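# Eject pipette tip into bin, then rehang pipette

## Task

Remove the used tip from the pipette (its ejector button sits next to the plunger) and get it into the waste bin. Releasing the tip to drop is allowed only once at least half its length is lower than the bin's rim; an earlier, higher drop fails immediately. The bin must remain upright. The tip may contact nothing except the pipette and the bin, or the task fails immediately. Afterwards return the pipette to its rack, hanging by its finger rest, upright and at its original hanging height. Everything must stay in place on its own at the end, not because the robot is holding it.

## Robot and tools

Robot: one six-joint UR7e arm on a base, carrying a right-handed, four-digit hand (index, middle, ring, thumb) with 16 motors. Cameras: cam_head_left, cam_head_right, cam_high, cam_low (504x504) and cam_wrist (616x616 fisheye); every result returns their images in that order.

Frames. Scene frame: origin on the table surface straight below the arm base, +z upward, +y to the left when facing +x. The state line reports the hand point position (end_effector_position, metres) and orientation (end_effector_quat_wxyz) in this frame, plus velocities; the printed position grows less accurate at long reach. The hand point sits in front of the palm where thumb, index and middle tips meet in a pinch. Its own axes: +z runs along straightened fingers toward the tips, +x crosses the palm away from the thumb, +y leaves the palm's face (face at y = -0.062 m). Straight fingers hinge at z = -0.017 m and reach 0.139 m beyond; bending moves tips toward +y. Rubber fingertip caps grip well, other hand surfaces poorly. A rigid mast near the wrist (x +0.05 to +0.10, z -0.16 to -0.11, up to y = +0.06 m) can collide with things.

Row format (used by execute_actions and move): 24 numbers, each in [-1, 1], optionally followed by 6 stiffness numbers.
1-6: dx, dy, dz, rx, ry, rz. An offset, not a pose: relative to the hand point's measured pose when the action begins, expressed in the hand point's own axes. 1.0 equals 0.6 m or 180 degrees; rx, ry, rz form a single rotation vector. Each row of an action is measured from that same start pose, not from the preceding row.
7-22: absolute goal angles for index_mcp, index_abd, index_pip, index_dip, thumb_cmc, thumb_axl, thumb_mcp, thumb_ipl, middle_mcp, middle_abd, middle_pip, middle_dip, ring_mcp, ring_abd, ring_pip, ring_dip, scaled linearly between each hinge's stops. Straight values: finger _mcp +0.75, _abd 0.00, _pip +0.58, _dip +0.70; thumb_cmc +0.71, thumb_axl +0.68, thumb_mcp +0.23, thumb_ipl +0.17. Moving toward -1 curls fingers toward the palm, swings _abd away from the thumb, and swings the thumb in front of the palm. ring_dip goals past +90.2 degrees are clamped to that angle.
23: current_limit, every motor's current cap, -1 = 0 mA up to +1 = 550 mA (floor 11 mA). Low caps also slow hinges and may leave fingers too weak to lift.
24: speed; set-points travel at (speed+1)/2 of 5.9 rad/s. Initial values are +0.4 and -0.6; the last written values persist.
25-30 (optional): per-joint stiffness scale 0 to 1, base to wrist, persisting until changed.

Tools.
execute_actions(actions): a list of actions; each action is a table of up to 15 rows, one per 1/30 s step, the final row repeated to fill 15 steps (0.5 s). For the first action of a call the reference pose is the last one reported. An empty list only returns state and images. Commanded poses are clipped each step to within 100 mm and 16 degrees of the measured pose, so large shifts need several actions; arm motion trails commands by about 0.17 s.
move(target, speed, stop_force, blocking): drives the hand point in a straight line toward one row's offset, measured from the pose in the latest result showing one. speed in m/s, 0.002 to 0.5 (default 0.25), rotation up to twice that in rad/s; paths last 0.5 to 10 s. stop_force in N, 9 to 40: halts when the wrist sensor reads that much added resistance along the path direction (hand axes at start), then backs off two steps; use it only slowly and without rotation, not before 0.2 s into the scene, and omit it when backing away from a surface. blocking=false returns after 0.5 s while motion continues; check with wait(0), and no other motion command is accepted until it ends. Hand numbers in the target are sent at the start. The result adds a move: line (done, contact, off_target, moving, held, fault; limits=paced or held) and the remaining distance.
wait(seconds): 0 to 10, holds the last command.
stop(): brakes a running move.
zoom_image(camera, region): region [x0, y0, x1, y1] in pixels, at most 504 by 504.
read_manual(section): licence texts only.
finished_scene(scene): ends the scene and reports success; irreversible.

Result lines: Joint positions, joint torques (offset and noisy), Wrist force and Wrist torque in hand axes (pushing on a surface reads as force pointing back into the arm; saturates near 50 N), Hand target, pose unreachable (clearance check altered the command), and per-motor hand_goal, hand_measured, hand_current_ma, hand_state (moving, goal, blocked, overload), hand_current_limit, hand_speed. A finger presses only while its goal lies beyond the object surface; repeating hand_goal keeps a grip, repeating hand_measured loosens it.

Avoid: joint torque beyond load limits (shoulder pan, shoulder lift, elbow 136 N m; wrists 25.4 N m, held weight included) or 150 N on the arm, both causing a 10 s stop that skips the rest of the call; stiff contact with targets past the surface; motors at 495 mA or more for 5 s (shutdown); motor temperatures reaching 85 C; knocking anything off the table, tipping the bin, letting the tip touch anything else, dropping it from above the rim, and fast, jerky or forceful motion. Loose objects may occasionally be nudged by outside disturbances.

Each tool is called as name([rows], argument=value, ...), one row to a line, values as JSON.

## Session

execute_actions(actions=[])

Scene clock: 0.00 s.
end_effector_position=(+0.2245, +0.2225, +0.1724) hand_goal=(+0.754, +0.000, +0.576, +0.696, +0.714, +0.678, +0.226, +0.168, +0.754, +0.000, +0.576, +0.696, +0.754, +0.000, +0.576, +0.696) hand_measured=(+0.754, +0.000, +0.576, +0.696, +0.714, +0.678, +0.226, +0.168, +0.754, +0.000, +0.576, +0.696, +0.754, +0.000, +0.576, +0.696) hand_current_ma=(+0, +0, +0, +0, +0, +0, +0, +0, +0, +0, +0, +0, +0, +0, +0, +0) hand_state=(goal, goal, goal, goal, goal, goal, goal, goal, goal, goal, goal, goal, goal, goal, goal, goal) hand_current_limit=0.40 hand_speed=-0.60 end_effector_quat_wxyz=(+0.003, -0.140, +0.988, +0.071) end_effector_velocity=(-0.000, -0.000, +0.000) end_effector_angular_velocity=(+0.000, +0.000, +0.001)
Joint positions: [-0.119 -2.26   2.535 -1.818 -1.421 -2.016]
Joint velocities: [-0.    -0.    -0.     0.     0.    -0.001]
Joint torques (N m, as the arm reports them, + toward a larger angle): no reading
Wrist force (N, on the end effector, along its own x y z axes, offset not removed): no reading
Wrist torque (N m, same axes, about the end effector's origin, offset not removed): no reading
Hand target: +0.225, +0.223, +0.172; +0.003, -0.140, +0.988, +0.071
Joint stiffness scale: [1. 1. 1. 1. 1. 1.]

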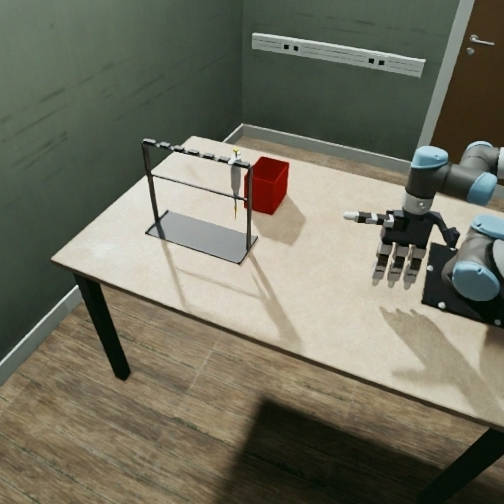

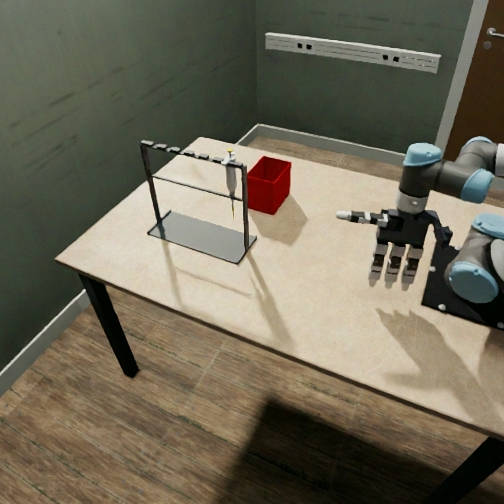

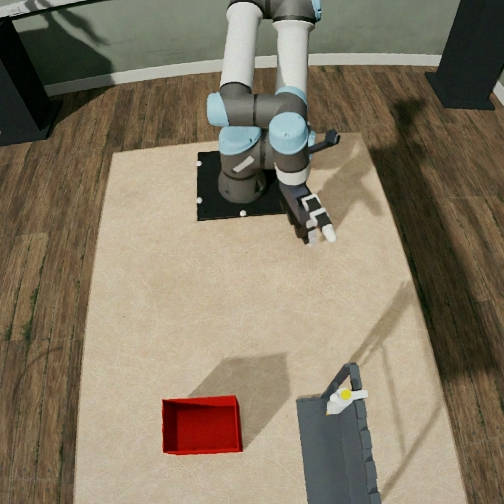

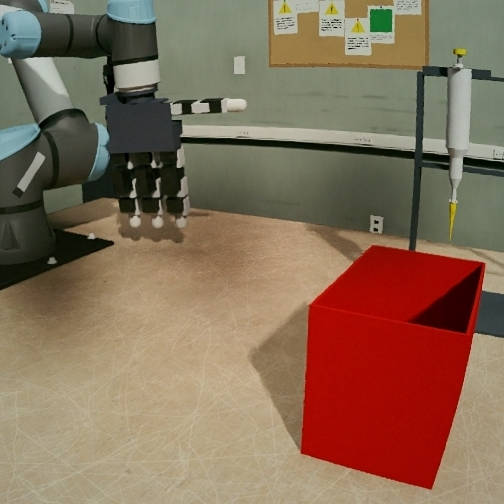

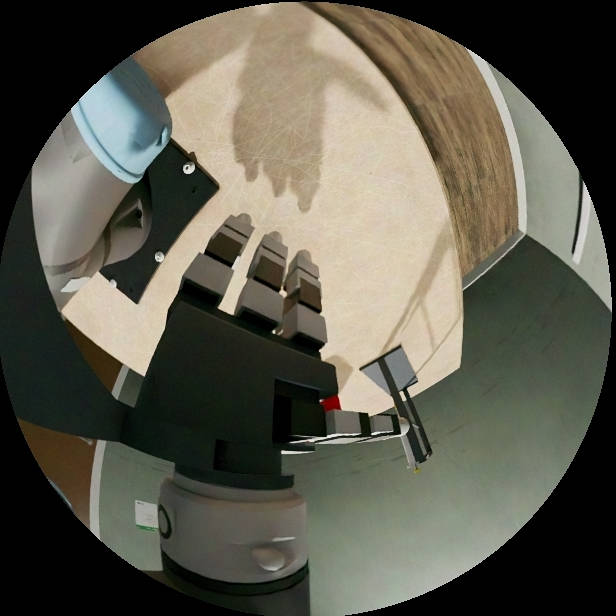

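move(target=[-0.7734,-0.4434,-0.2070,0.1057,-0.4936,0.0346,0.754,0,0.576,0.696,0.73,0.678,0.226,0.168,0.754,0,0.576,0.696,0.754,0,0.576,0.696,0.4,-0.5], speed=0.3)

Scene clock: 65.70 s.
end_effector_position=(+0.7443, +0.0788, +0.2695) hand_goal=(+0.754, +0.000, +0.576, +0.696, +0.730, +0.678, +0.226, +0.168, +0.754, +0.000, +0.576, +0.696, +0.754, +0.000, +0.576, +0.696) hand_measured=(+0.754, -0.002, +0.576, +0.696, +0.730, +0.678, +0.224, +0.168, +0.754, -0.002, +0.576, +0.696, +0.754, -0.004, +0.576, +0.696) hand_current_ma=(-5, -13, +4, +0, -5, -4, -15, -2, -5, -13, +4, +0, -5, -14, +4, +0) hand_state=(goal, goal, goal, goal, goal, goal, goal, goal, goal, goal, goal, goal, goal, goal, goal, goal) hand_current_limit=0.40 hand_speed=-0.50 end_effector_quat_wxyz=(+0.706, -0.000, +0.708, -0.001) end_effector_velocity=(+0.003, -0.001, +0.001) end_effector_angular_velocity=(+0.002, -0.006, -0.004)
Joint positions: [-0.24  -0.83   1.841 -4.16  -1.292 -1.559]
Joint velocities: [ 0.001  0.005 -0.009 -0.001 -0.005  0.003]
Joint torques (N m, as the arm reports them, + toward a larger angle): [  1.17 -38.98 -18.39  -2.76  -0.72   0.43]
Wrist force (N, on the end effector, along its own x y z axes, offset not removed): [-0.7 1.6 1.6]
Wrist torque (N m, same axes, about the end effector's origin, offset not removed): [0.29 -0.17 0.08]
Hand target: +0.746, +0.080, +0.270; +0.707, -0.000, +0.707, -0.001
Off the commanded pose: 0.003 m, 0 deg.
Joint stiffness scale: [1. 1. 1. 1. 1. 1.]
move: done

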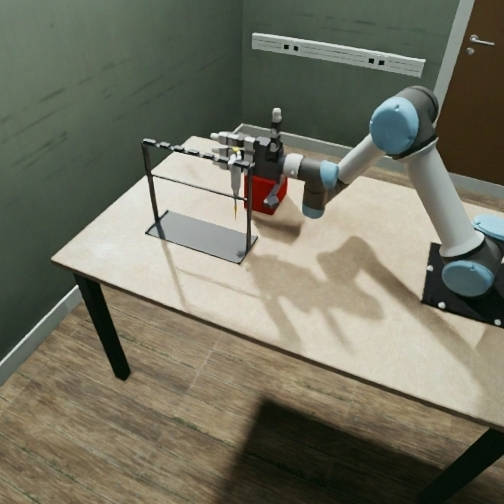

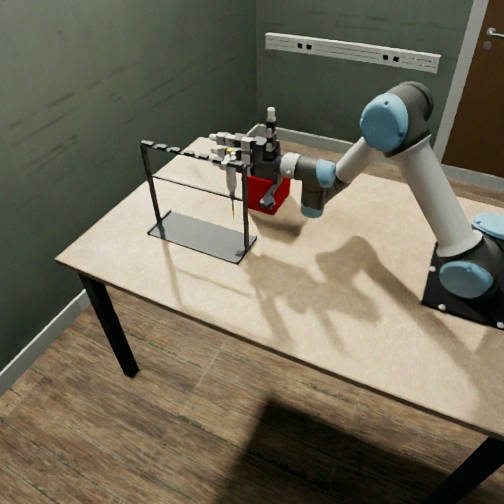

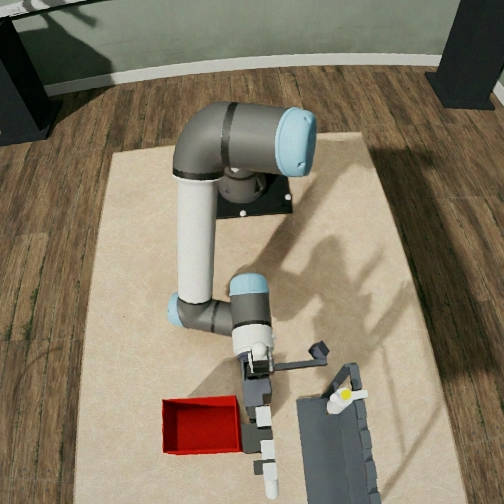

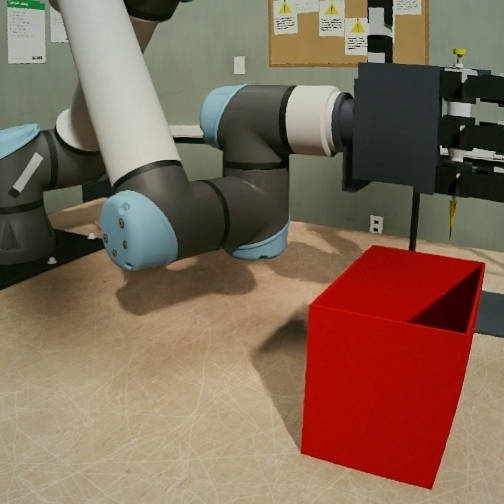

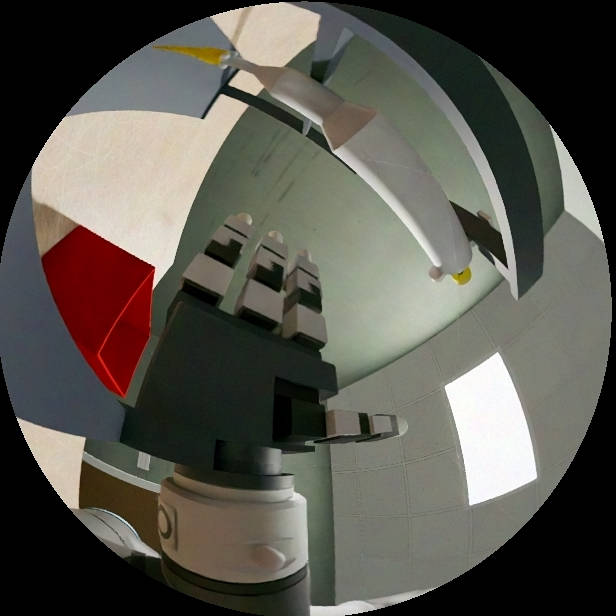

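move(target=[0.02,0.138,0.022,0,-0.0005,0,0.754,0,0.576,0.696,0.73,0.678,0.226,0.168,0.754,0,-0.3,-0.435,0.754,0,0.576,0.696,0.4,-0.5], speed=0.1)

zoom_image(camera="cam_high", region=[300, 350, 390, 440])

zoom_image(camera="cam_low", region=[370, 30, 504, 130])

Scene clock: 77.37 s.
end_effector_position=(+0.7564, +0.1596, +0.2576) hand_goal=(+0.754, +0.000, +0.576, +0.696, +0.730, +0.678, +0.226, +0.168, +0.754, +0.000, -0.300, -0.434, +0.754, +0.000, +0.576, +0.696) hand_measured=(+0.754, -0.002, +0.576, +0.696, +0.730, +0.678, +0.224, +0.168, +0.754, -0.002, -0.298, -0.432, +0.754, -0.004, +0.576, +0.696) hand_current_ma=(-5, -13, +4, +0, -5, -4, -15, -2, -4, -13, +14, +15, -5, -14, +4, +0) hand_state=(goal, goal, goal, goal, goal, goal, goal, goal, goal, goal, goal, goal, goal, goal, goal, goal) hand_current_limit=0.40 hand_speed=-0.50 end_effector_quat_wxyz=(+0.706, +0.001, +0.708, -0.001) end_effector_velocity=(+0.003, -0.001, -0.001) end_effector_angular_velocity=(-0.000, +0.002, -0.012)
Joint positions: [-0.077 -0.784  1.784 -4.149 -1.456 -1.559]
Joint velocities: [ 0.003  0.005 -0.007  0.004 -0.015 -0.   ]
Joint torques (N m, as the arm reports them, + toward a larger angle): [  2.95 -42.12 -19.82  -1.98  -0.63  -0.21]
Wrist force (N, on the end effector, along its own x y z axes, offset not removed): [0.2 -0.2 1.4]
Wrist torque (N m, same axes, about the end effector's origin, offset not removed): [0.04 -0.28 0.03]
Hand target: +0.758, +0.161, +0.258; +0.707, +0.000, +0.708, -0.001
Off the commanded pose: 0.002 m, 0 deg.
Joint stiffness scale: [1. 1. 1. 1. 1. 1.]
move: done

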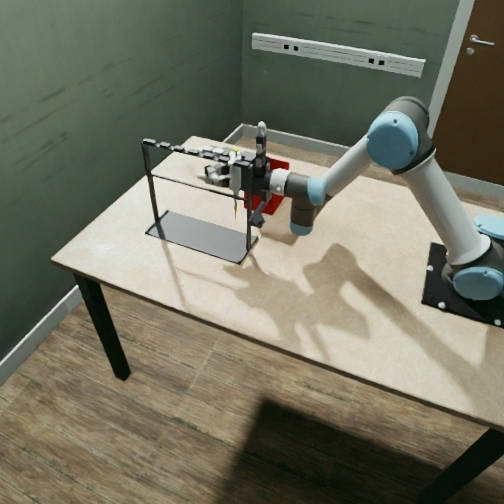

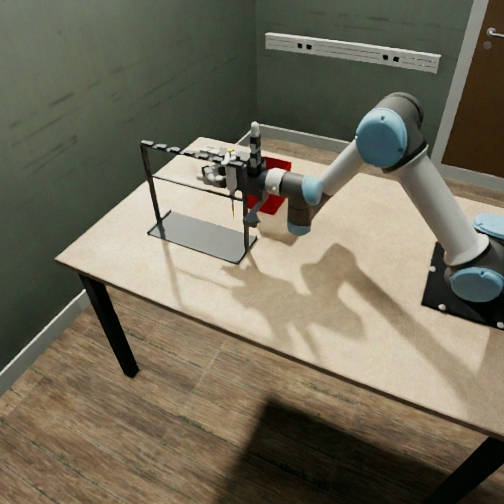

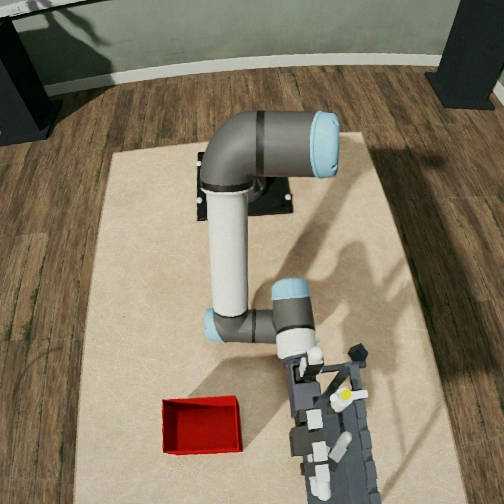

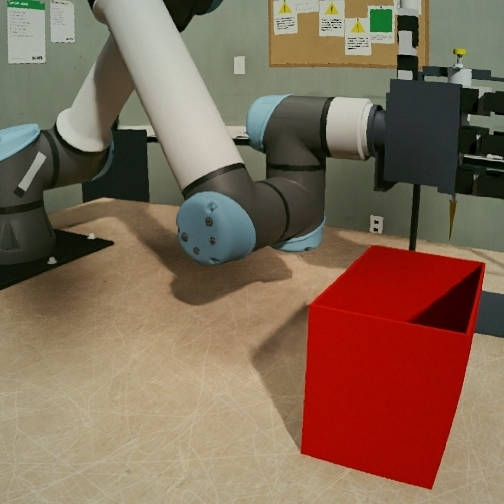

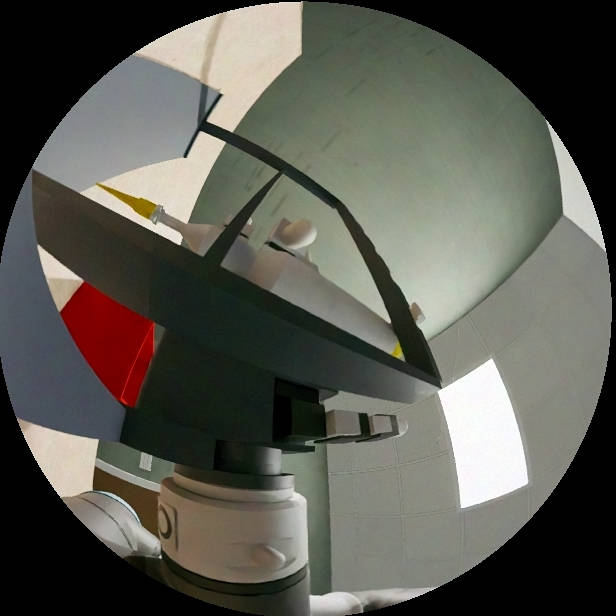

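Region (300, 350, 390, 440) of cam_high's 504x504 image, scaled by 5.600, with more detail than that image has.

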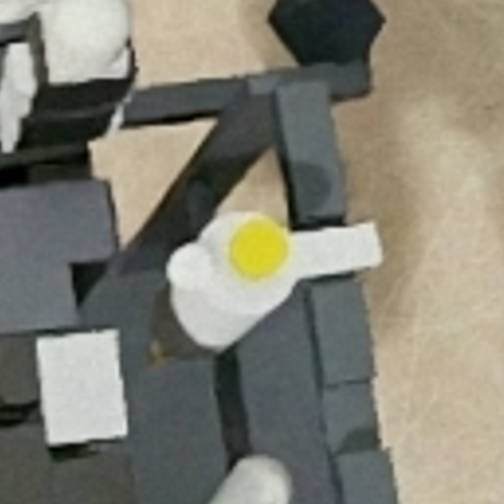

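Region (370, 30, 504, 130) of cam_low's 504x504 image, scaled by 3.761, with more detail than that image has; it fills the top 376 rows of this view, and the rest is white.

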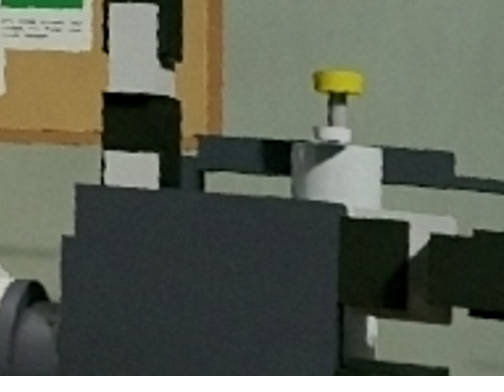

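move(target=[-0.001,0.037,-0.001,0,0,0,0.754,0,0.576,0.696,0.73,0.678,0.226,0.168,0.754,0,-0.3,-0.435,0.754,0,0.576,0.696,0.4,-0.5], speed=0.04)

zoom_image(camera="cam_high", region=[300, 350, 390, 440])

Scene clock: 88.17 s.
end_effector_position=(+0.7548, +0.1802, +0.2577) hand_goal=(+0.754, +0.000, +0.576, +0.696, +0.730, +0.678, +0.226, +0.168, +0.754, +0.000, -0.300, -0.434, +0.754, +0.000, +0.576, +0.696) hand_measured=(+0.754, -0.002, +0.576, +0.696, +0.730, +0.678, +0.224, +0.168, +0.754, -0.002, -0.298, -0.432, +0.754, -0.004, +0.576, +0.696) hand_current_ma=(-5, -13, +4, +0, -5, -4, -15, -2, -4, -13, +14, +15, -5, -14, +4, +0) hand_state=(goal, goal, goal, goal, goal, goal, goal, goal, goal, goal, goal, goal, goal, goal, goal, goal) hand_current_limit=0.40 hand_speed=-0.50 end_effector_quat_wxyz=(+0.706, +0.001, +0.709, -0.001) end_effector_velocity=(+0.002, -0.001, +0.001) end_effector_angular_velocity=(-0.001, -0.001, -0.009)
Joint positions: [-0.037 -0.783  1.779 -4.144 -1.497 -1.559]
Joint velocities: [ 0.002  0.    -0.003  0.002 -0.011 -0.001]
Joint torques (N m, as the arm reports them, + toward a larger angle): [  0.42 -41.78 -20.79  -1.96  -0.48   0.28]
Wrist force (N, on the end effector, along its own x y z axes, offset not removed): [0.2 0.9 2.1]
Wrist torque (N m, same axes, about the end effector's origin, offset not removed): [0.16 -0.31 0.11]
Hand target: +0.756, +0.182, +0.258; +0.706, +0.001, +0.708, -0.001
Off the commanded pose: 0.002 m, 0 deg.
Joint stiffness scale: [1. 1. 1. 1. 1. 1.]
move: done

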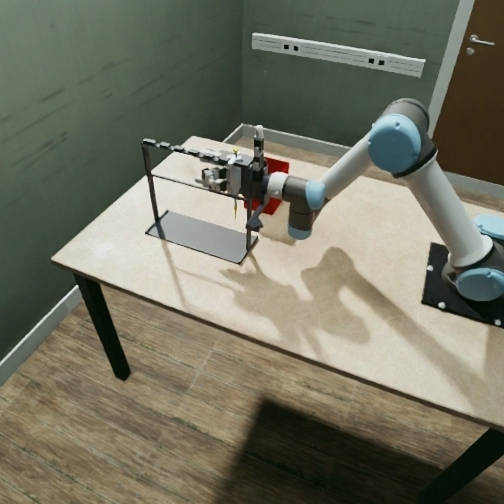

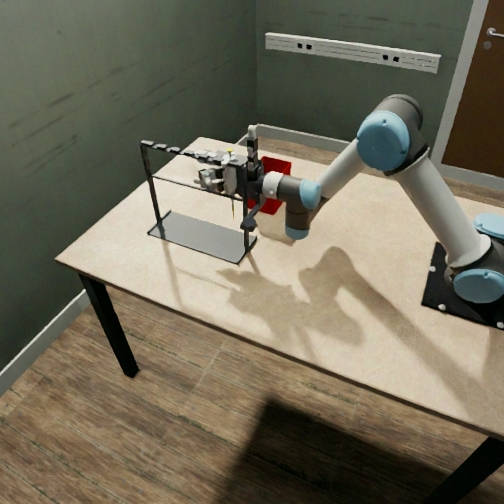

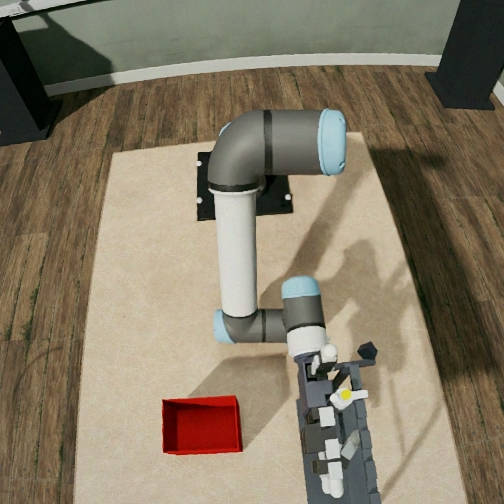

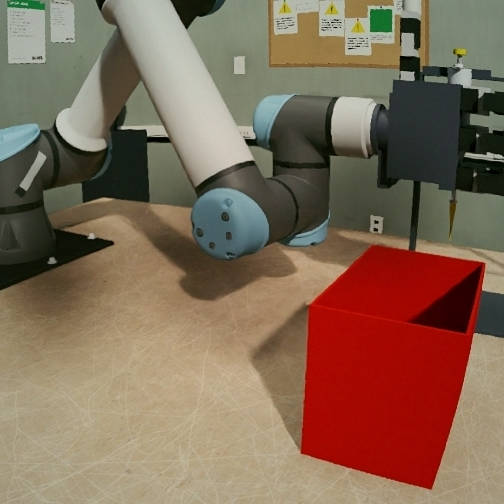

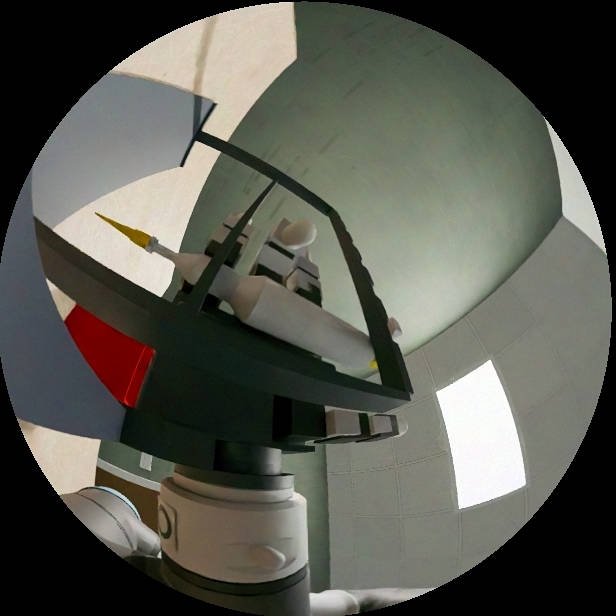

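Region (300, 350, 390, 440) of cam_high's 504x504 image, scaled by 5.600, with more detail than that image has.

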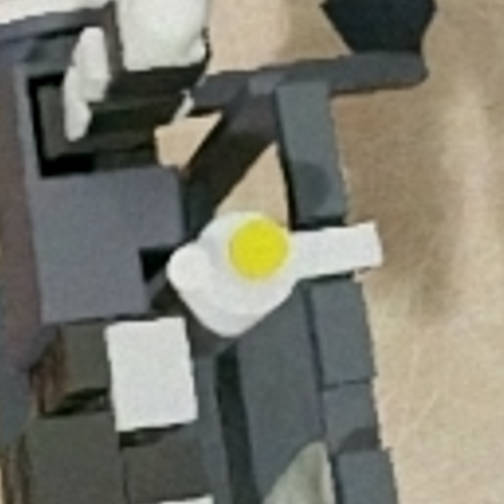

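execute_actions([
  [[0,0.0065,0.001,0,0,0,0.754,0,0.576,0.696,0.73,0.678,0.226,0.168,-0.15,0,-0.3,-0.435,0.754,0,0.576,0.696,0.75,-0.5]],
  [[0,0,0,0,0,0,0.754,0,0.576,0.696,0.73,0.678,0.226,0.168,-0.15,0,-0.3,-0.435,0.754,0,0.576,0.696,0.75,-0.5]],
  [[0,0,0,0,0,0,0.754,0,0.576,0.696,0.73,0.678,0.226,0.168,-0.24,0,-0.45,-0.58,0.754,0,0.576,0.696,0.75,-0.8]],
  [[0,0,0,0,0,0,0.754,0,0.576,0.696,0.73,0.678,0.226,0.168,-0.355,0,-0.54,-0.68,0.754,0,0.576,0.696,0.75,-0.85]],
  [[0,0,0,0,0,0,0.754,0,0.576,0.696,0.73,0.678,0.226,0.168,-0.355,0,-0.54,-0.68,0.754,0,0.576,0.696,0.75,-0.85]],
])

zoom_image(camera="cam_high", region=[300, 350, 390, 440])

Scene clock: 103.17 s.
end_effector_position=(+0.7547, +0.1824, +0.2575) hand_goal=(+0.754, +0.000, +0.576, +0.696, +0.730, +0.678, +0.226, +0.168, -0.354, +0.000, -0.540, -0.680, +0.754, +0.000, +0.576, +0.696) hand_measured=(+0.754, -0.002, +0.576, +0.696, +0.730, +0.678, +0.224, +0.168, -0.262, -0.004, -0.454, -0.594, +0.754, -0.004, +0.576, +0.696) hand_current_ma=(-5, -13, +4, +0, -5, -4, -15, -2, +481, -18, +437, +435, -5, -14, +4, +0) hand_state=(goal, goal, goal, goal, goal, goal, goal, goal, blocked, goal, blocked, blocked, goal, goal, goal, goal) hand_current_limit=0.75 hand_speed=-0.85 end_effector_quat_wxyz=(+0.705, +0.002, +0.709, -0.002) end_effector_velocity=(+0.000, -0.001, -0.000) end_effector_angular_velocity=(+0.000, -0.000, -0.001)
Joint positions: [-0.032 -0.783  1.779 -4.142 -1.503 -1.559]
Joint velocities: [-0.002  0.001 -0.001  0.     0.     0.   ]
Joint torques (N m, as the arm reports them, + toward a larger angle): [ -0.79 -43.24 -14.68  -2.25  -0.15   0.3 ]
Wrist force (N, on the end effector, along its own x y z axes, offset not removed): [-0.2 -1.2 1.9]
Wrist torque (N m, same axes, about the end effector's origin, offset not removed): [0.02 -0.37 0.19]
Hand target: +0.755, +0.182, +0.257; +0.705, +0.002, +0.709, -0.002
Off the commanded pose: 0.000 m, 0 deg.
Joint stiffness scale: [1. 1. 1. 1. 1. 1.]

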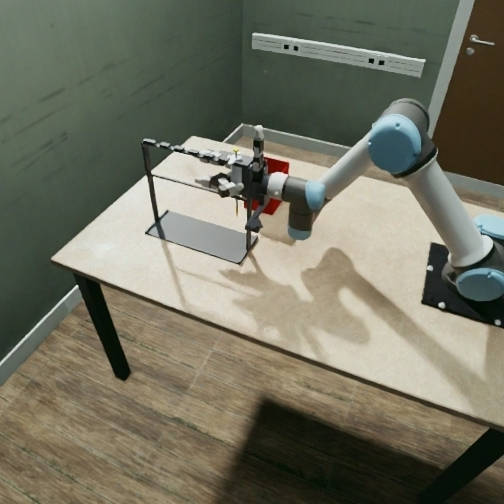

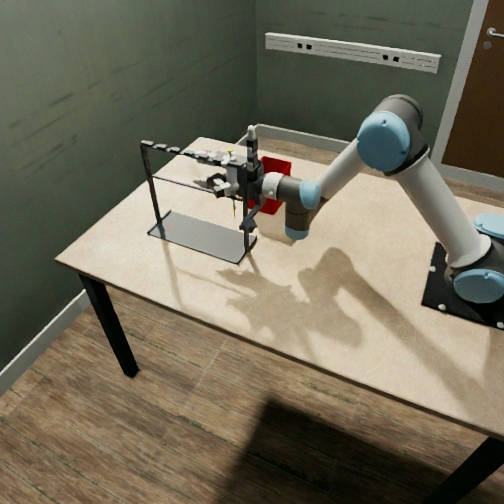

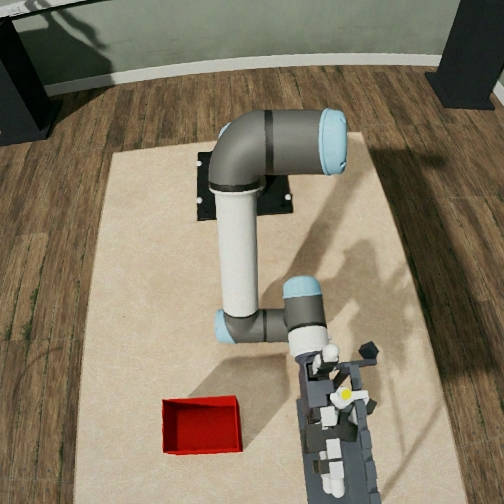

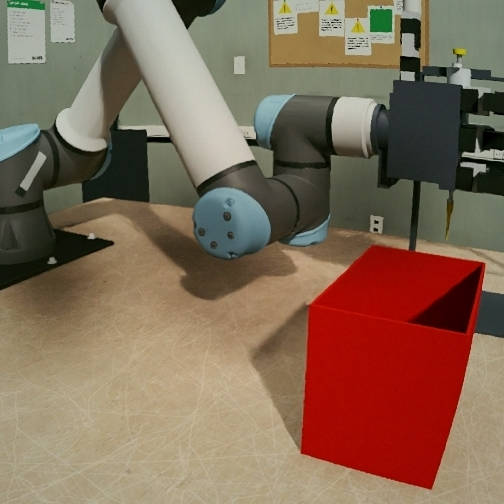

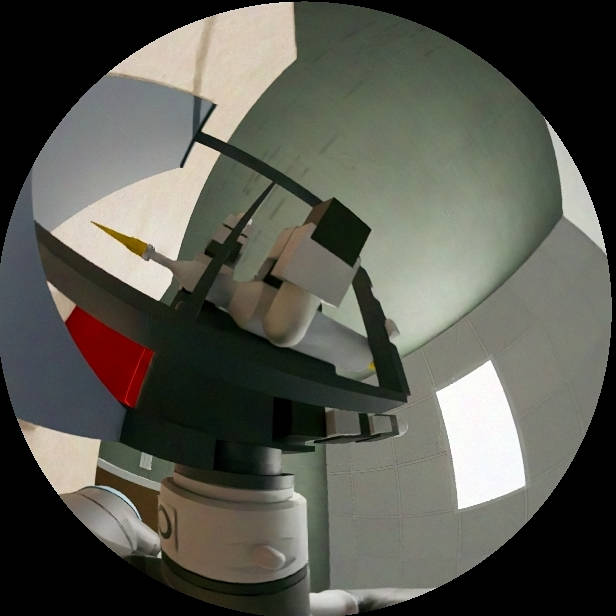

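Region (300, 350, 390, 440) of cam_high's 504x504 image, scaled by 5.600, with more detail than that image has.

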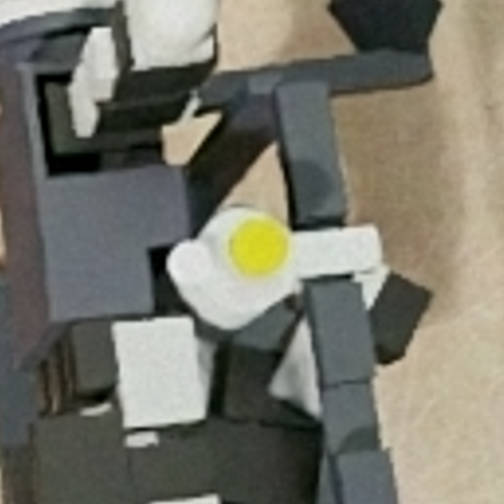

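move(target=[-0.038,-0.005,0,0,-0.002,0,0.754,0,0.576,0.696,0.73,0.678,0.226,0.168,-0.345,0,-0.54,-0.68,0.754,0,0.576,0.696,0.75,-0.85], speed=0.04)

zoom_image(camera="cam_head_right", region=[195, 125, 265, 195])

Scene clock: 112.53 s.
end_effector_position=(+0.7549, +0.1811, +0.2798) hand_goal=(+0.754, +0.000, +0.576, +0.696, +0.730, +0.678, +0.226, +0.168, -0.344, +0.000, -0.540, -0.680, +0.754, +0.000, +0.576, +0.696) hand_measured=(+0.754, -0.004, +0.576, +0.696, +0.730, +0.678, +0.224, +0.168, -0.264, -0.004, -0.454, -0.594, +0.754, -0.004, +0.576, +0.696) hand_current_ma=(-5, -14, +4, +0, -5, -4, -15, -2, +431, -18, +437, +434, -5, -14, +4, +0) hand_state=(goal, goal, goal, goal, goal, goal, goal, goal, blocked, goal, blocked, blocked, goal, goal, goal, goal) hand_current_limit=0.75 hand_speed=-0.85 end_effector_quat_wxyz=(+0.708, +0.001, +0.706, -0.001) end_effector_velocity=(+0.000, +0.001, -0.001) end_effector_angular_velocity=(+0.001, +0.007, +0.002)
Joint positions: [-0.036 -0.823  1.779 -4.11  -1.498 -1.559]
Joint velocities: [ 0.001 -0.001  0.001  0.007  0.001  0.001]
Joint torques (N m, as the arm reports them, + toward a larger angle): [ -3.28 -46.52 -15.01  -1.86   0.27   0.35]
Wrist force (N, on the end effector, along its own x y z axes, offset not removed): [3.1 2.1 -0.3]
Wrist torque (N m, same axes, about the end effector's origin, offset not removed): [0.54 -0.50 0.30]
Hand target: +0.755, +0.179, +0.280; +0.707, +0.002, +0.707, -0.002
Off the commanded pose: 0.002 m, 0 deg.
Joint stiffness scale: [1. 1. 1. 1. 1. 1.]
move: done

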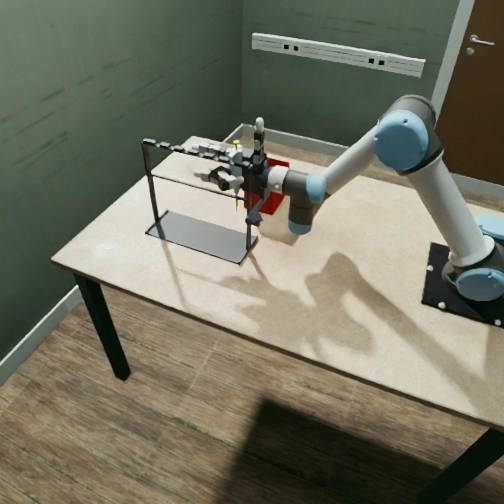

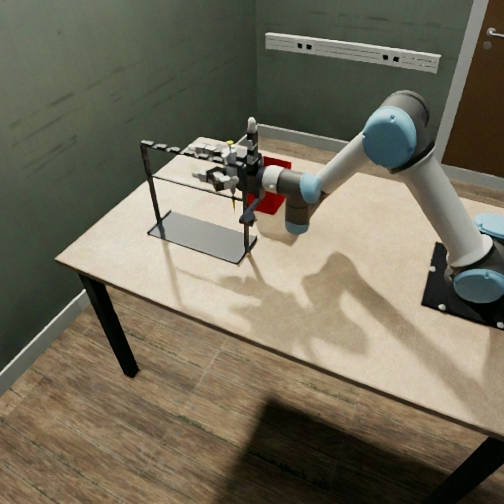

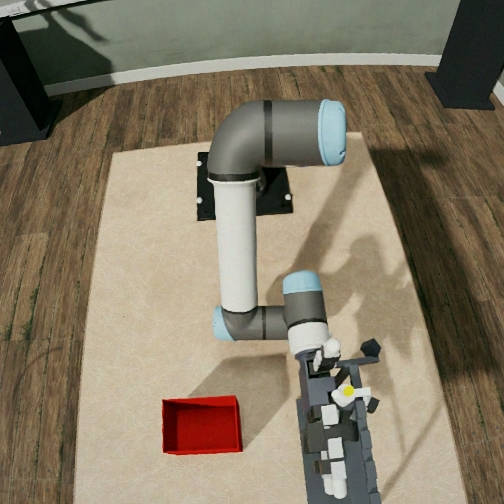

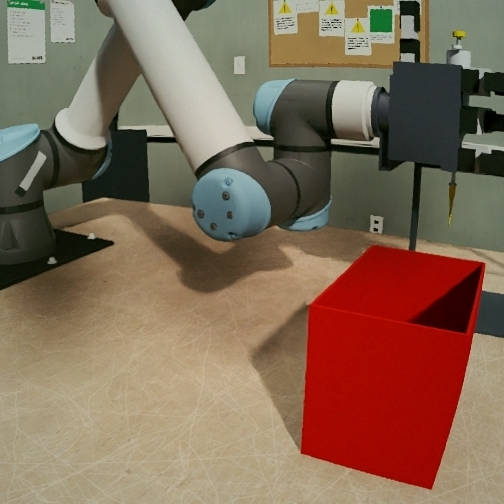

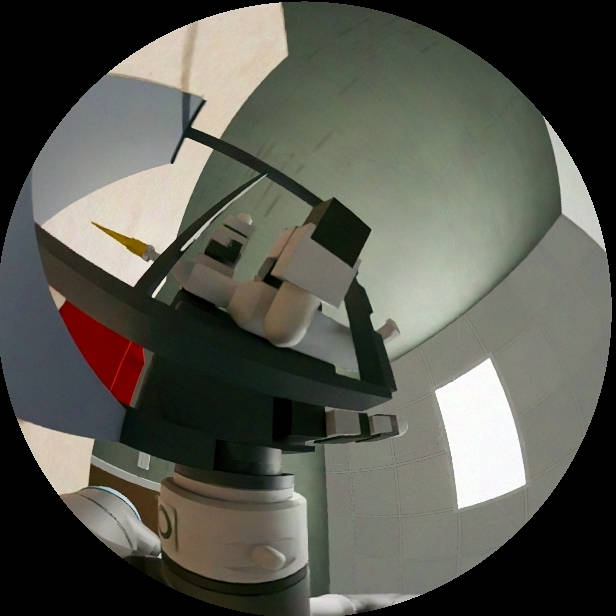

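Region (195, 125, 265, 195) of cam_head_right's 504x504 image, scaled by 7.200, with more detail than that image has.

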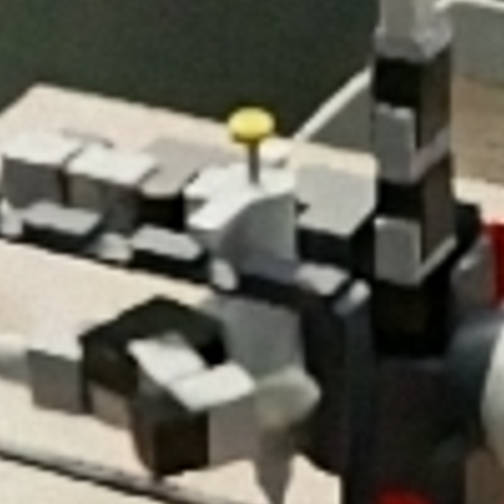

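move(target=[-0.092,-0.42,0.004,0,0.0005,0,0.754,0,0.576,0.696,0.73,0.686,-0.28,-0.17,-0.345,0,-0.54,-0.68,0.754,0,0.576,0.696,0.75,-0.7], speed=0.16)

Scene clock: 139.03 s.
end_effector_position=(+0.7557, -0.0680, +0.3338) hand_goal=(+0.754, +0.000, +0.576, +0.696, +0.730, +0.686, -0.280, -0.170, -0.344, +0.000, -0.540, -0.680, +0.754, +0.000, +0.576, +0.696) hand_measured=(+0.754, -0.004, +0.576, +0.696, +0.730, +0.684, -0.282, -0.170, -0.264, -0.004, -0.454, -0.594, +0.754, -0.004, +0.576, +0.696) hand_current_ma=(-5, -14, +4, +0, -5, -13, -17, +3, +431, -19, +437, +434, -5, -14, +4, +0) hand_state=(goal, goal, goal, goal, goal, goal, goal, goal, blocked, goal, blocked, blocked, goal, goal, goal, goal) hand_current_limit=0.75 hand_speed=-0.70 end_effector_quat_wxyz=(+0.707, +0.001, +0.707, -0.002) end_effector_velocity=(+0.001, +0.002, +0.002) end_effector_angular_velocity=(-0.000, +0.004, +0.021)
Joint positions: [-0.497 -0.898  1.726 -3.982 -1.038 -1.555]
Joint velocities: [-0.002  0.    -0.011  0.015  0.023 -0.002]
Joint torques (N m, as the arm reports them, + toward a larger angle): [ -4.28 -41.9  -22.33  -1.59   0.02   0.45]
Wrist force (N, on the end effector, along its own x y z axes, offset not removed): [0.8 1.6 2.6]
Wrist torque (N m, same axes, about the end effector's origin, offset not removed): [0.24 -0.37 0.05]
Hand target: +0.757, -0.071, +0.335; +0.707, +0.000, +0.707, -0.002
Off the commanded pose: 0.003 m, 0 deg.
Joint stiffness scale: [1. 1. 1. 1. 1. 1.]
move: done

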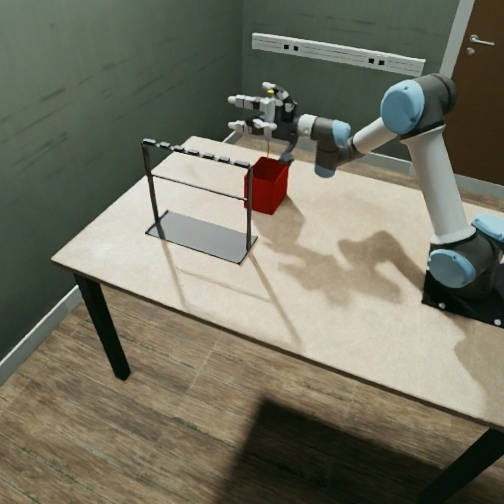

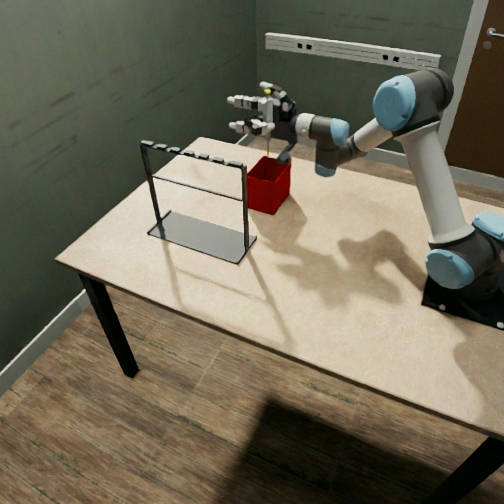

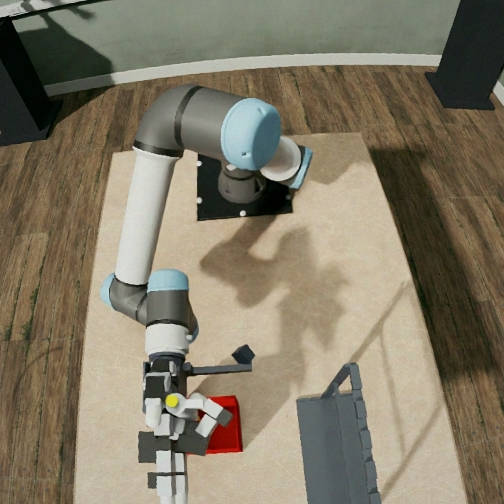

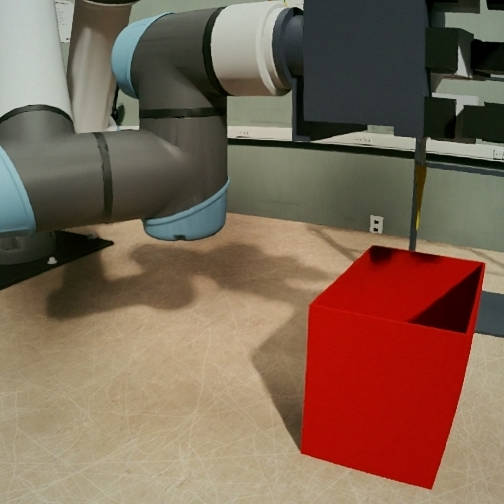

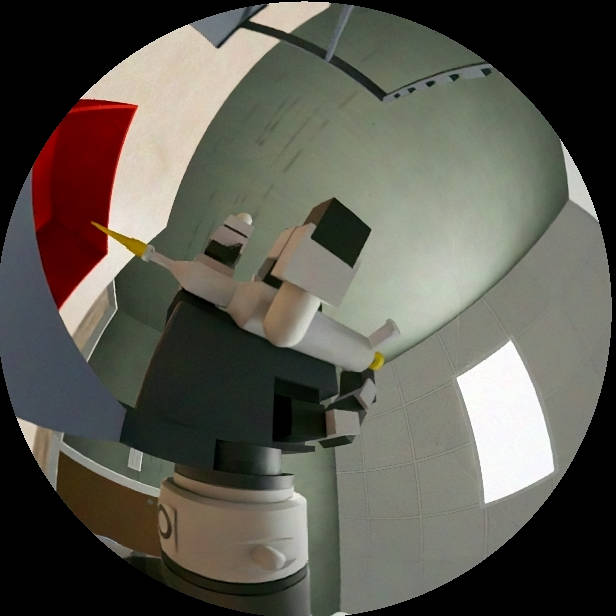

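move(target=[0.147,0,0.002,0,0,0,-0.23,0,-0.45,-0.58,0.708,0.686,-0.31,-0.17,-0.345,0,-0.54,-0.68,0.754,0,0.576,0.696,0.75,-0.6], speed=0.09)

zoom_image(camera="cam_low", region=[300, 0, 480, 120])

zoom_image(camera="cam_high", region=[150, 370, 230, 450])

Scene clock: 151.10 s.
end_effector_position=(+0.7557, -0.0693, +0.2454) hand_goal=(-0.230, +0.000, -0.450, -0.580, +0.708, +0.686, -0.310, -0.170, -0.344, +0.000, -0.540, -0.680, +0.754, +0.000, +0.576, +0.696) hand_measured=(-0.226, -0.004, -0.448, -0.578, +0.712, +0.684, -0.312, -0.170, -0.264, -0.004, -0.454, -0.594, +0.754, -0.004, +0.576, +0.696) hand_current_ma=(+17, -14, +14, +14, +18, -12, -19, +2, +431, -18, +437, +434, -5, -15, +4, +0) hand_state=(goal, goal, goal, goal, goal, goal, goal, goal, blocked, goal, blocked, blocked, goal, goal, goal, goal) hand_current_limit=0.75 hand_speed=-0.60 end_effector_quat_wxyz=(+0.706, +0.002, +0.708, -0.002) end_effector_velocity=(-0.000, +0.000, -0.002) end_effector_angular_velocity=(-0.002, -0.001, -0.000)
Joint positions: [-0.496 -0.732  1.725 -4.143 -1.04  -1.555]
Joint velocities: [ 0.     0.004  0.    -0.005 -0.    -0.001]
Joint torques (N m, as the arm reports them, + toward a larger angle): [  2.87 -42.81 -20.06  -2.67  -0.62   0.43]
Wrist force (N, on the end effector, along its own x y z axes, offset not removed): [2.8 1.1 0.8]
Wrist torque (N m, same axes, about the end effector's origin, offset not removed): [0.24 -0.54 0.17]
Hand target: +0.757, -0.068, +0.246; +0.707, +0.001, +0.707, -0.002
Off the commanded pose: 0.002 m, 0 deg.
Joint stiffness scale: [1. 1. 1. 1. 1. 1.]
move: done

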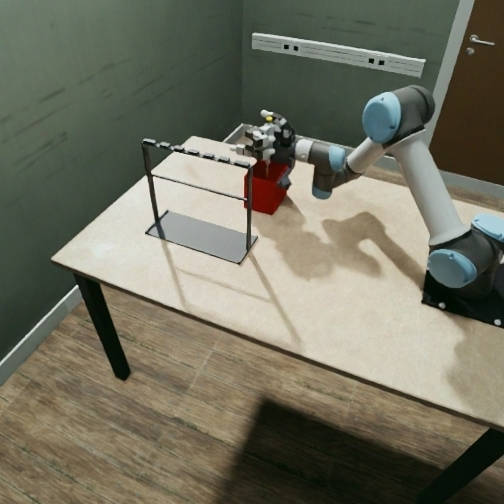

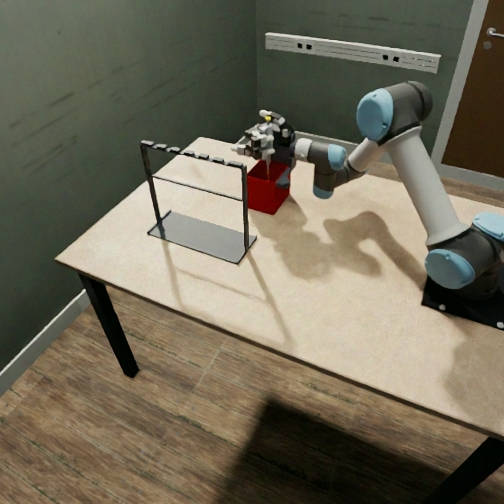

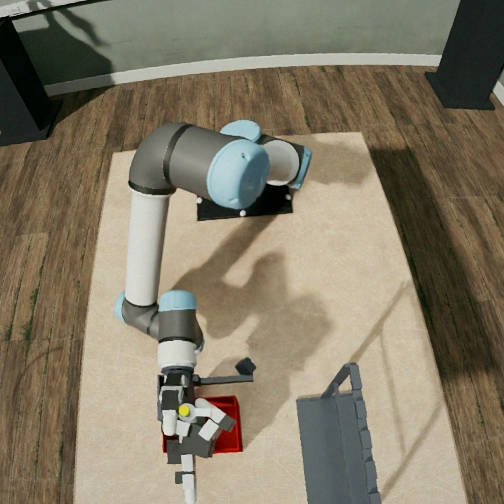

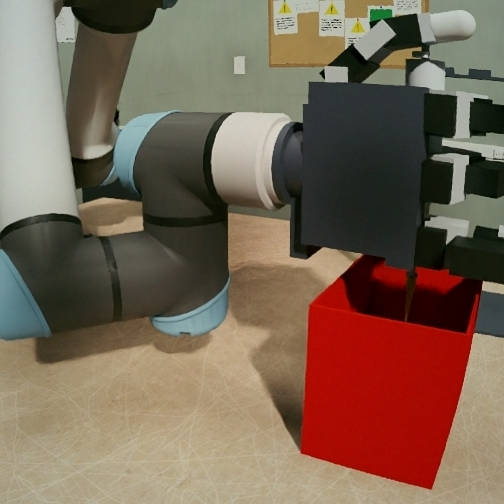

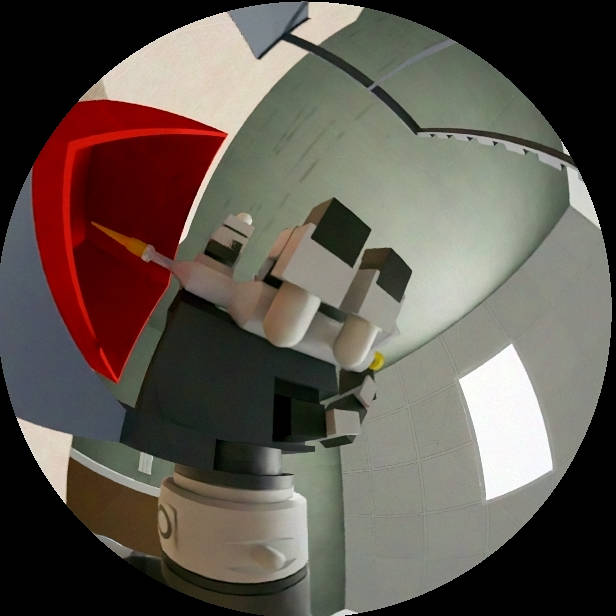

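Region (300, 0, 480, 120) of cam_low's 504x504 image, scaled by 2.800, with more detail than that image has.

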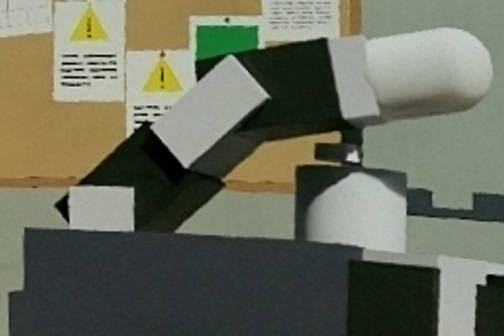

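Region (150, 370, 230, 450) of cam_high's 504x504 image, scaled by 6.300, with more detail than that image has.

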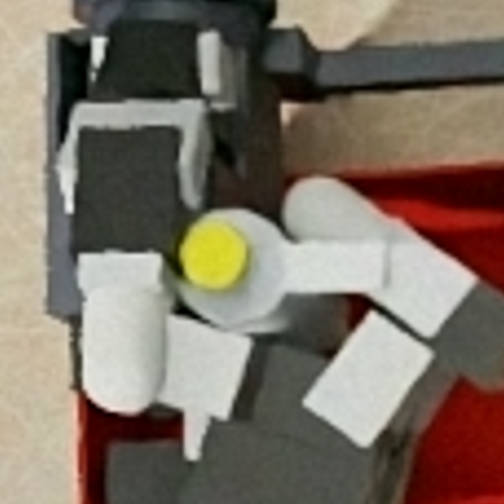

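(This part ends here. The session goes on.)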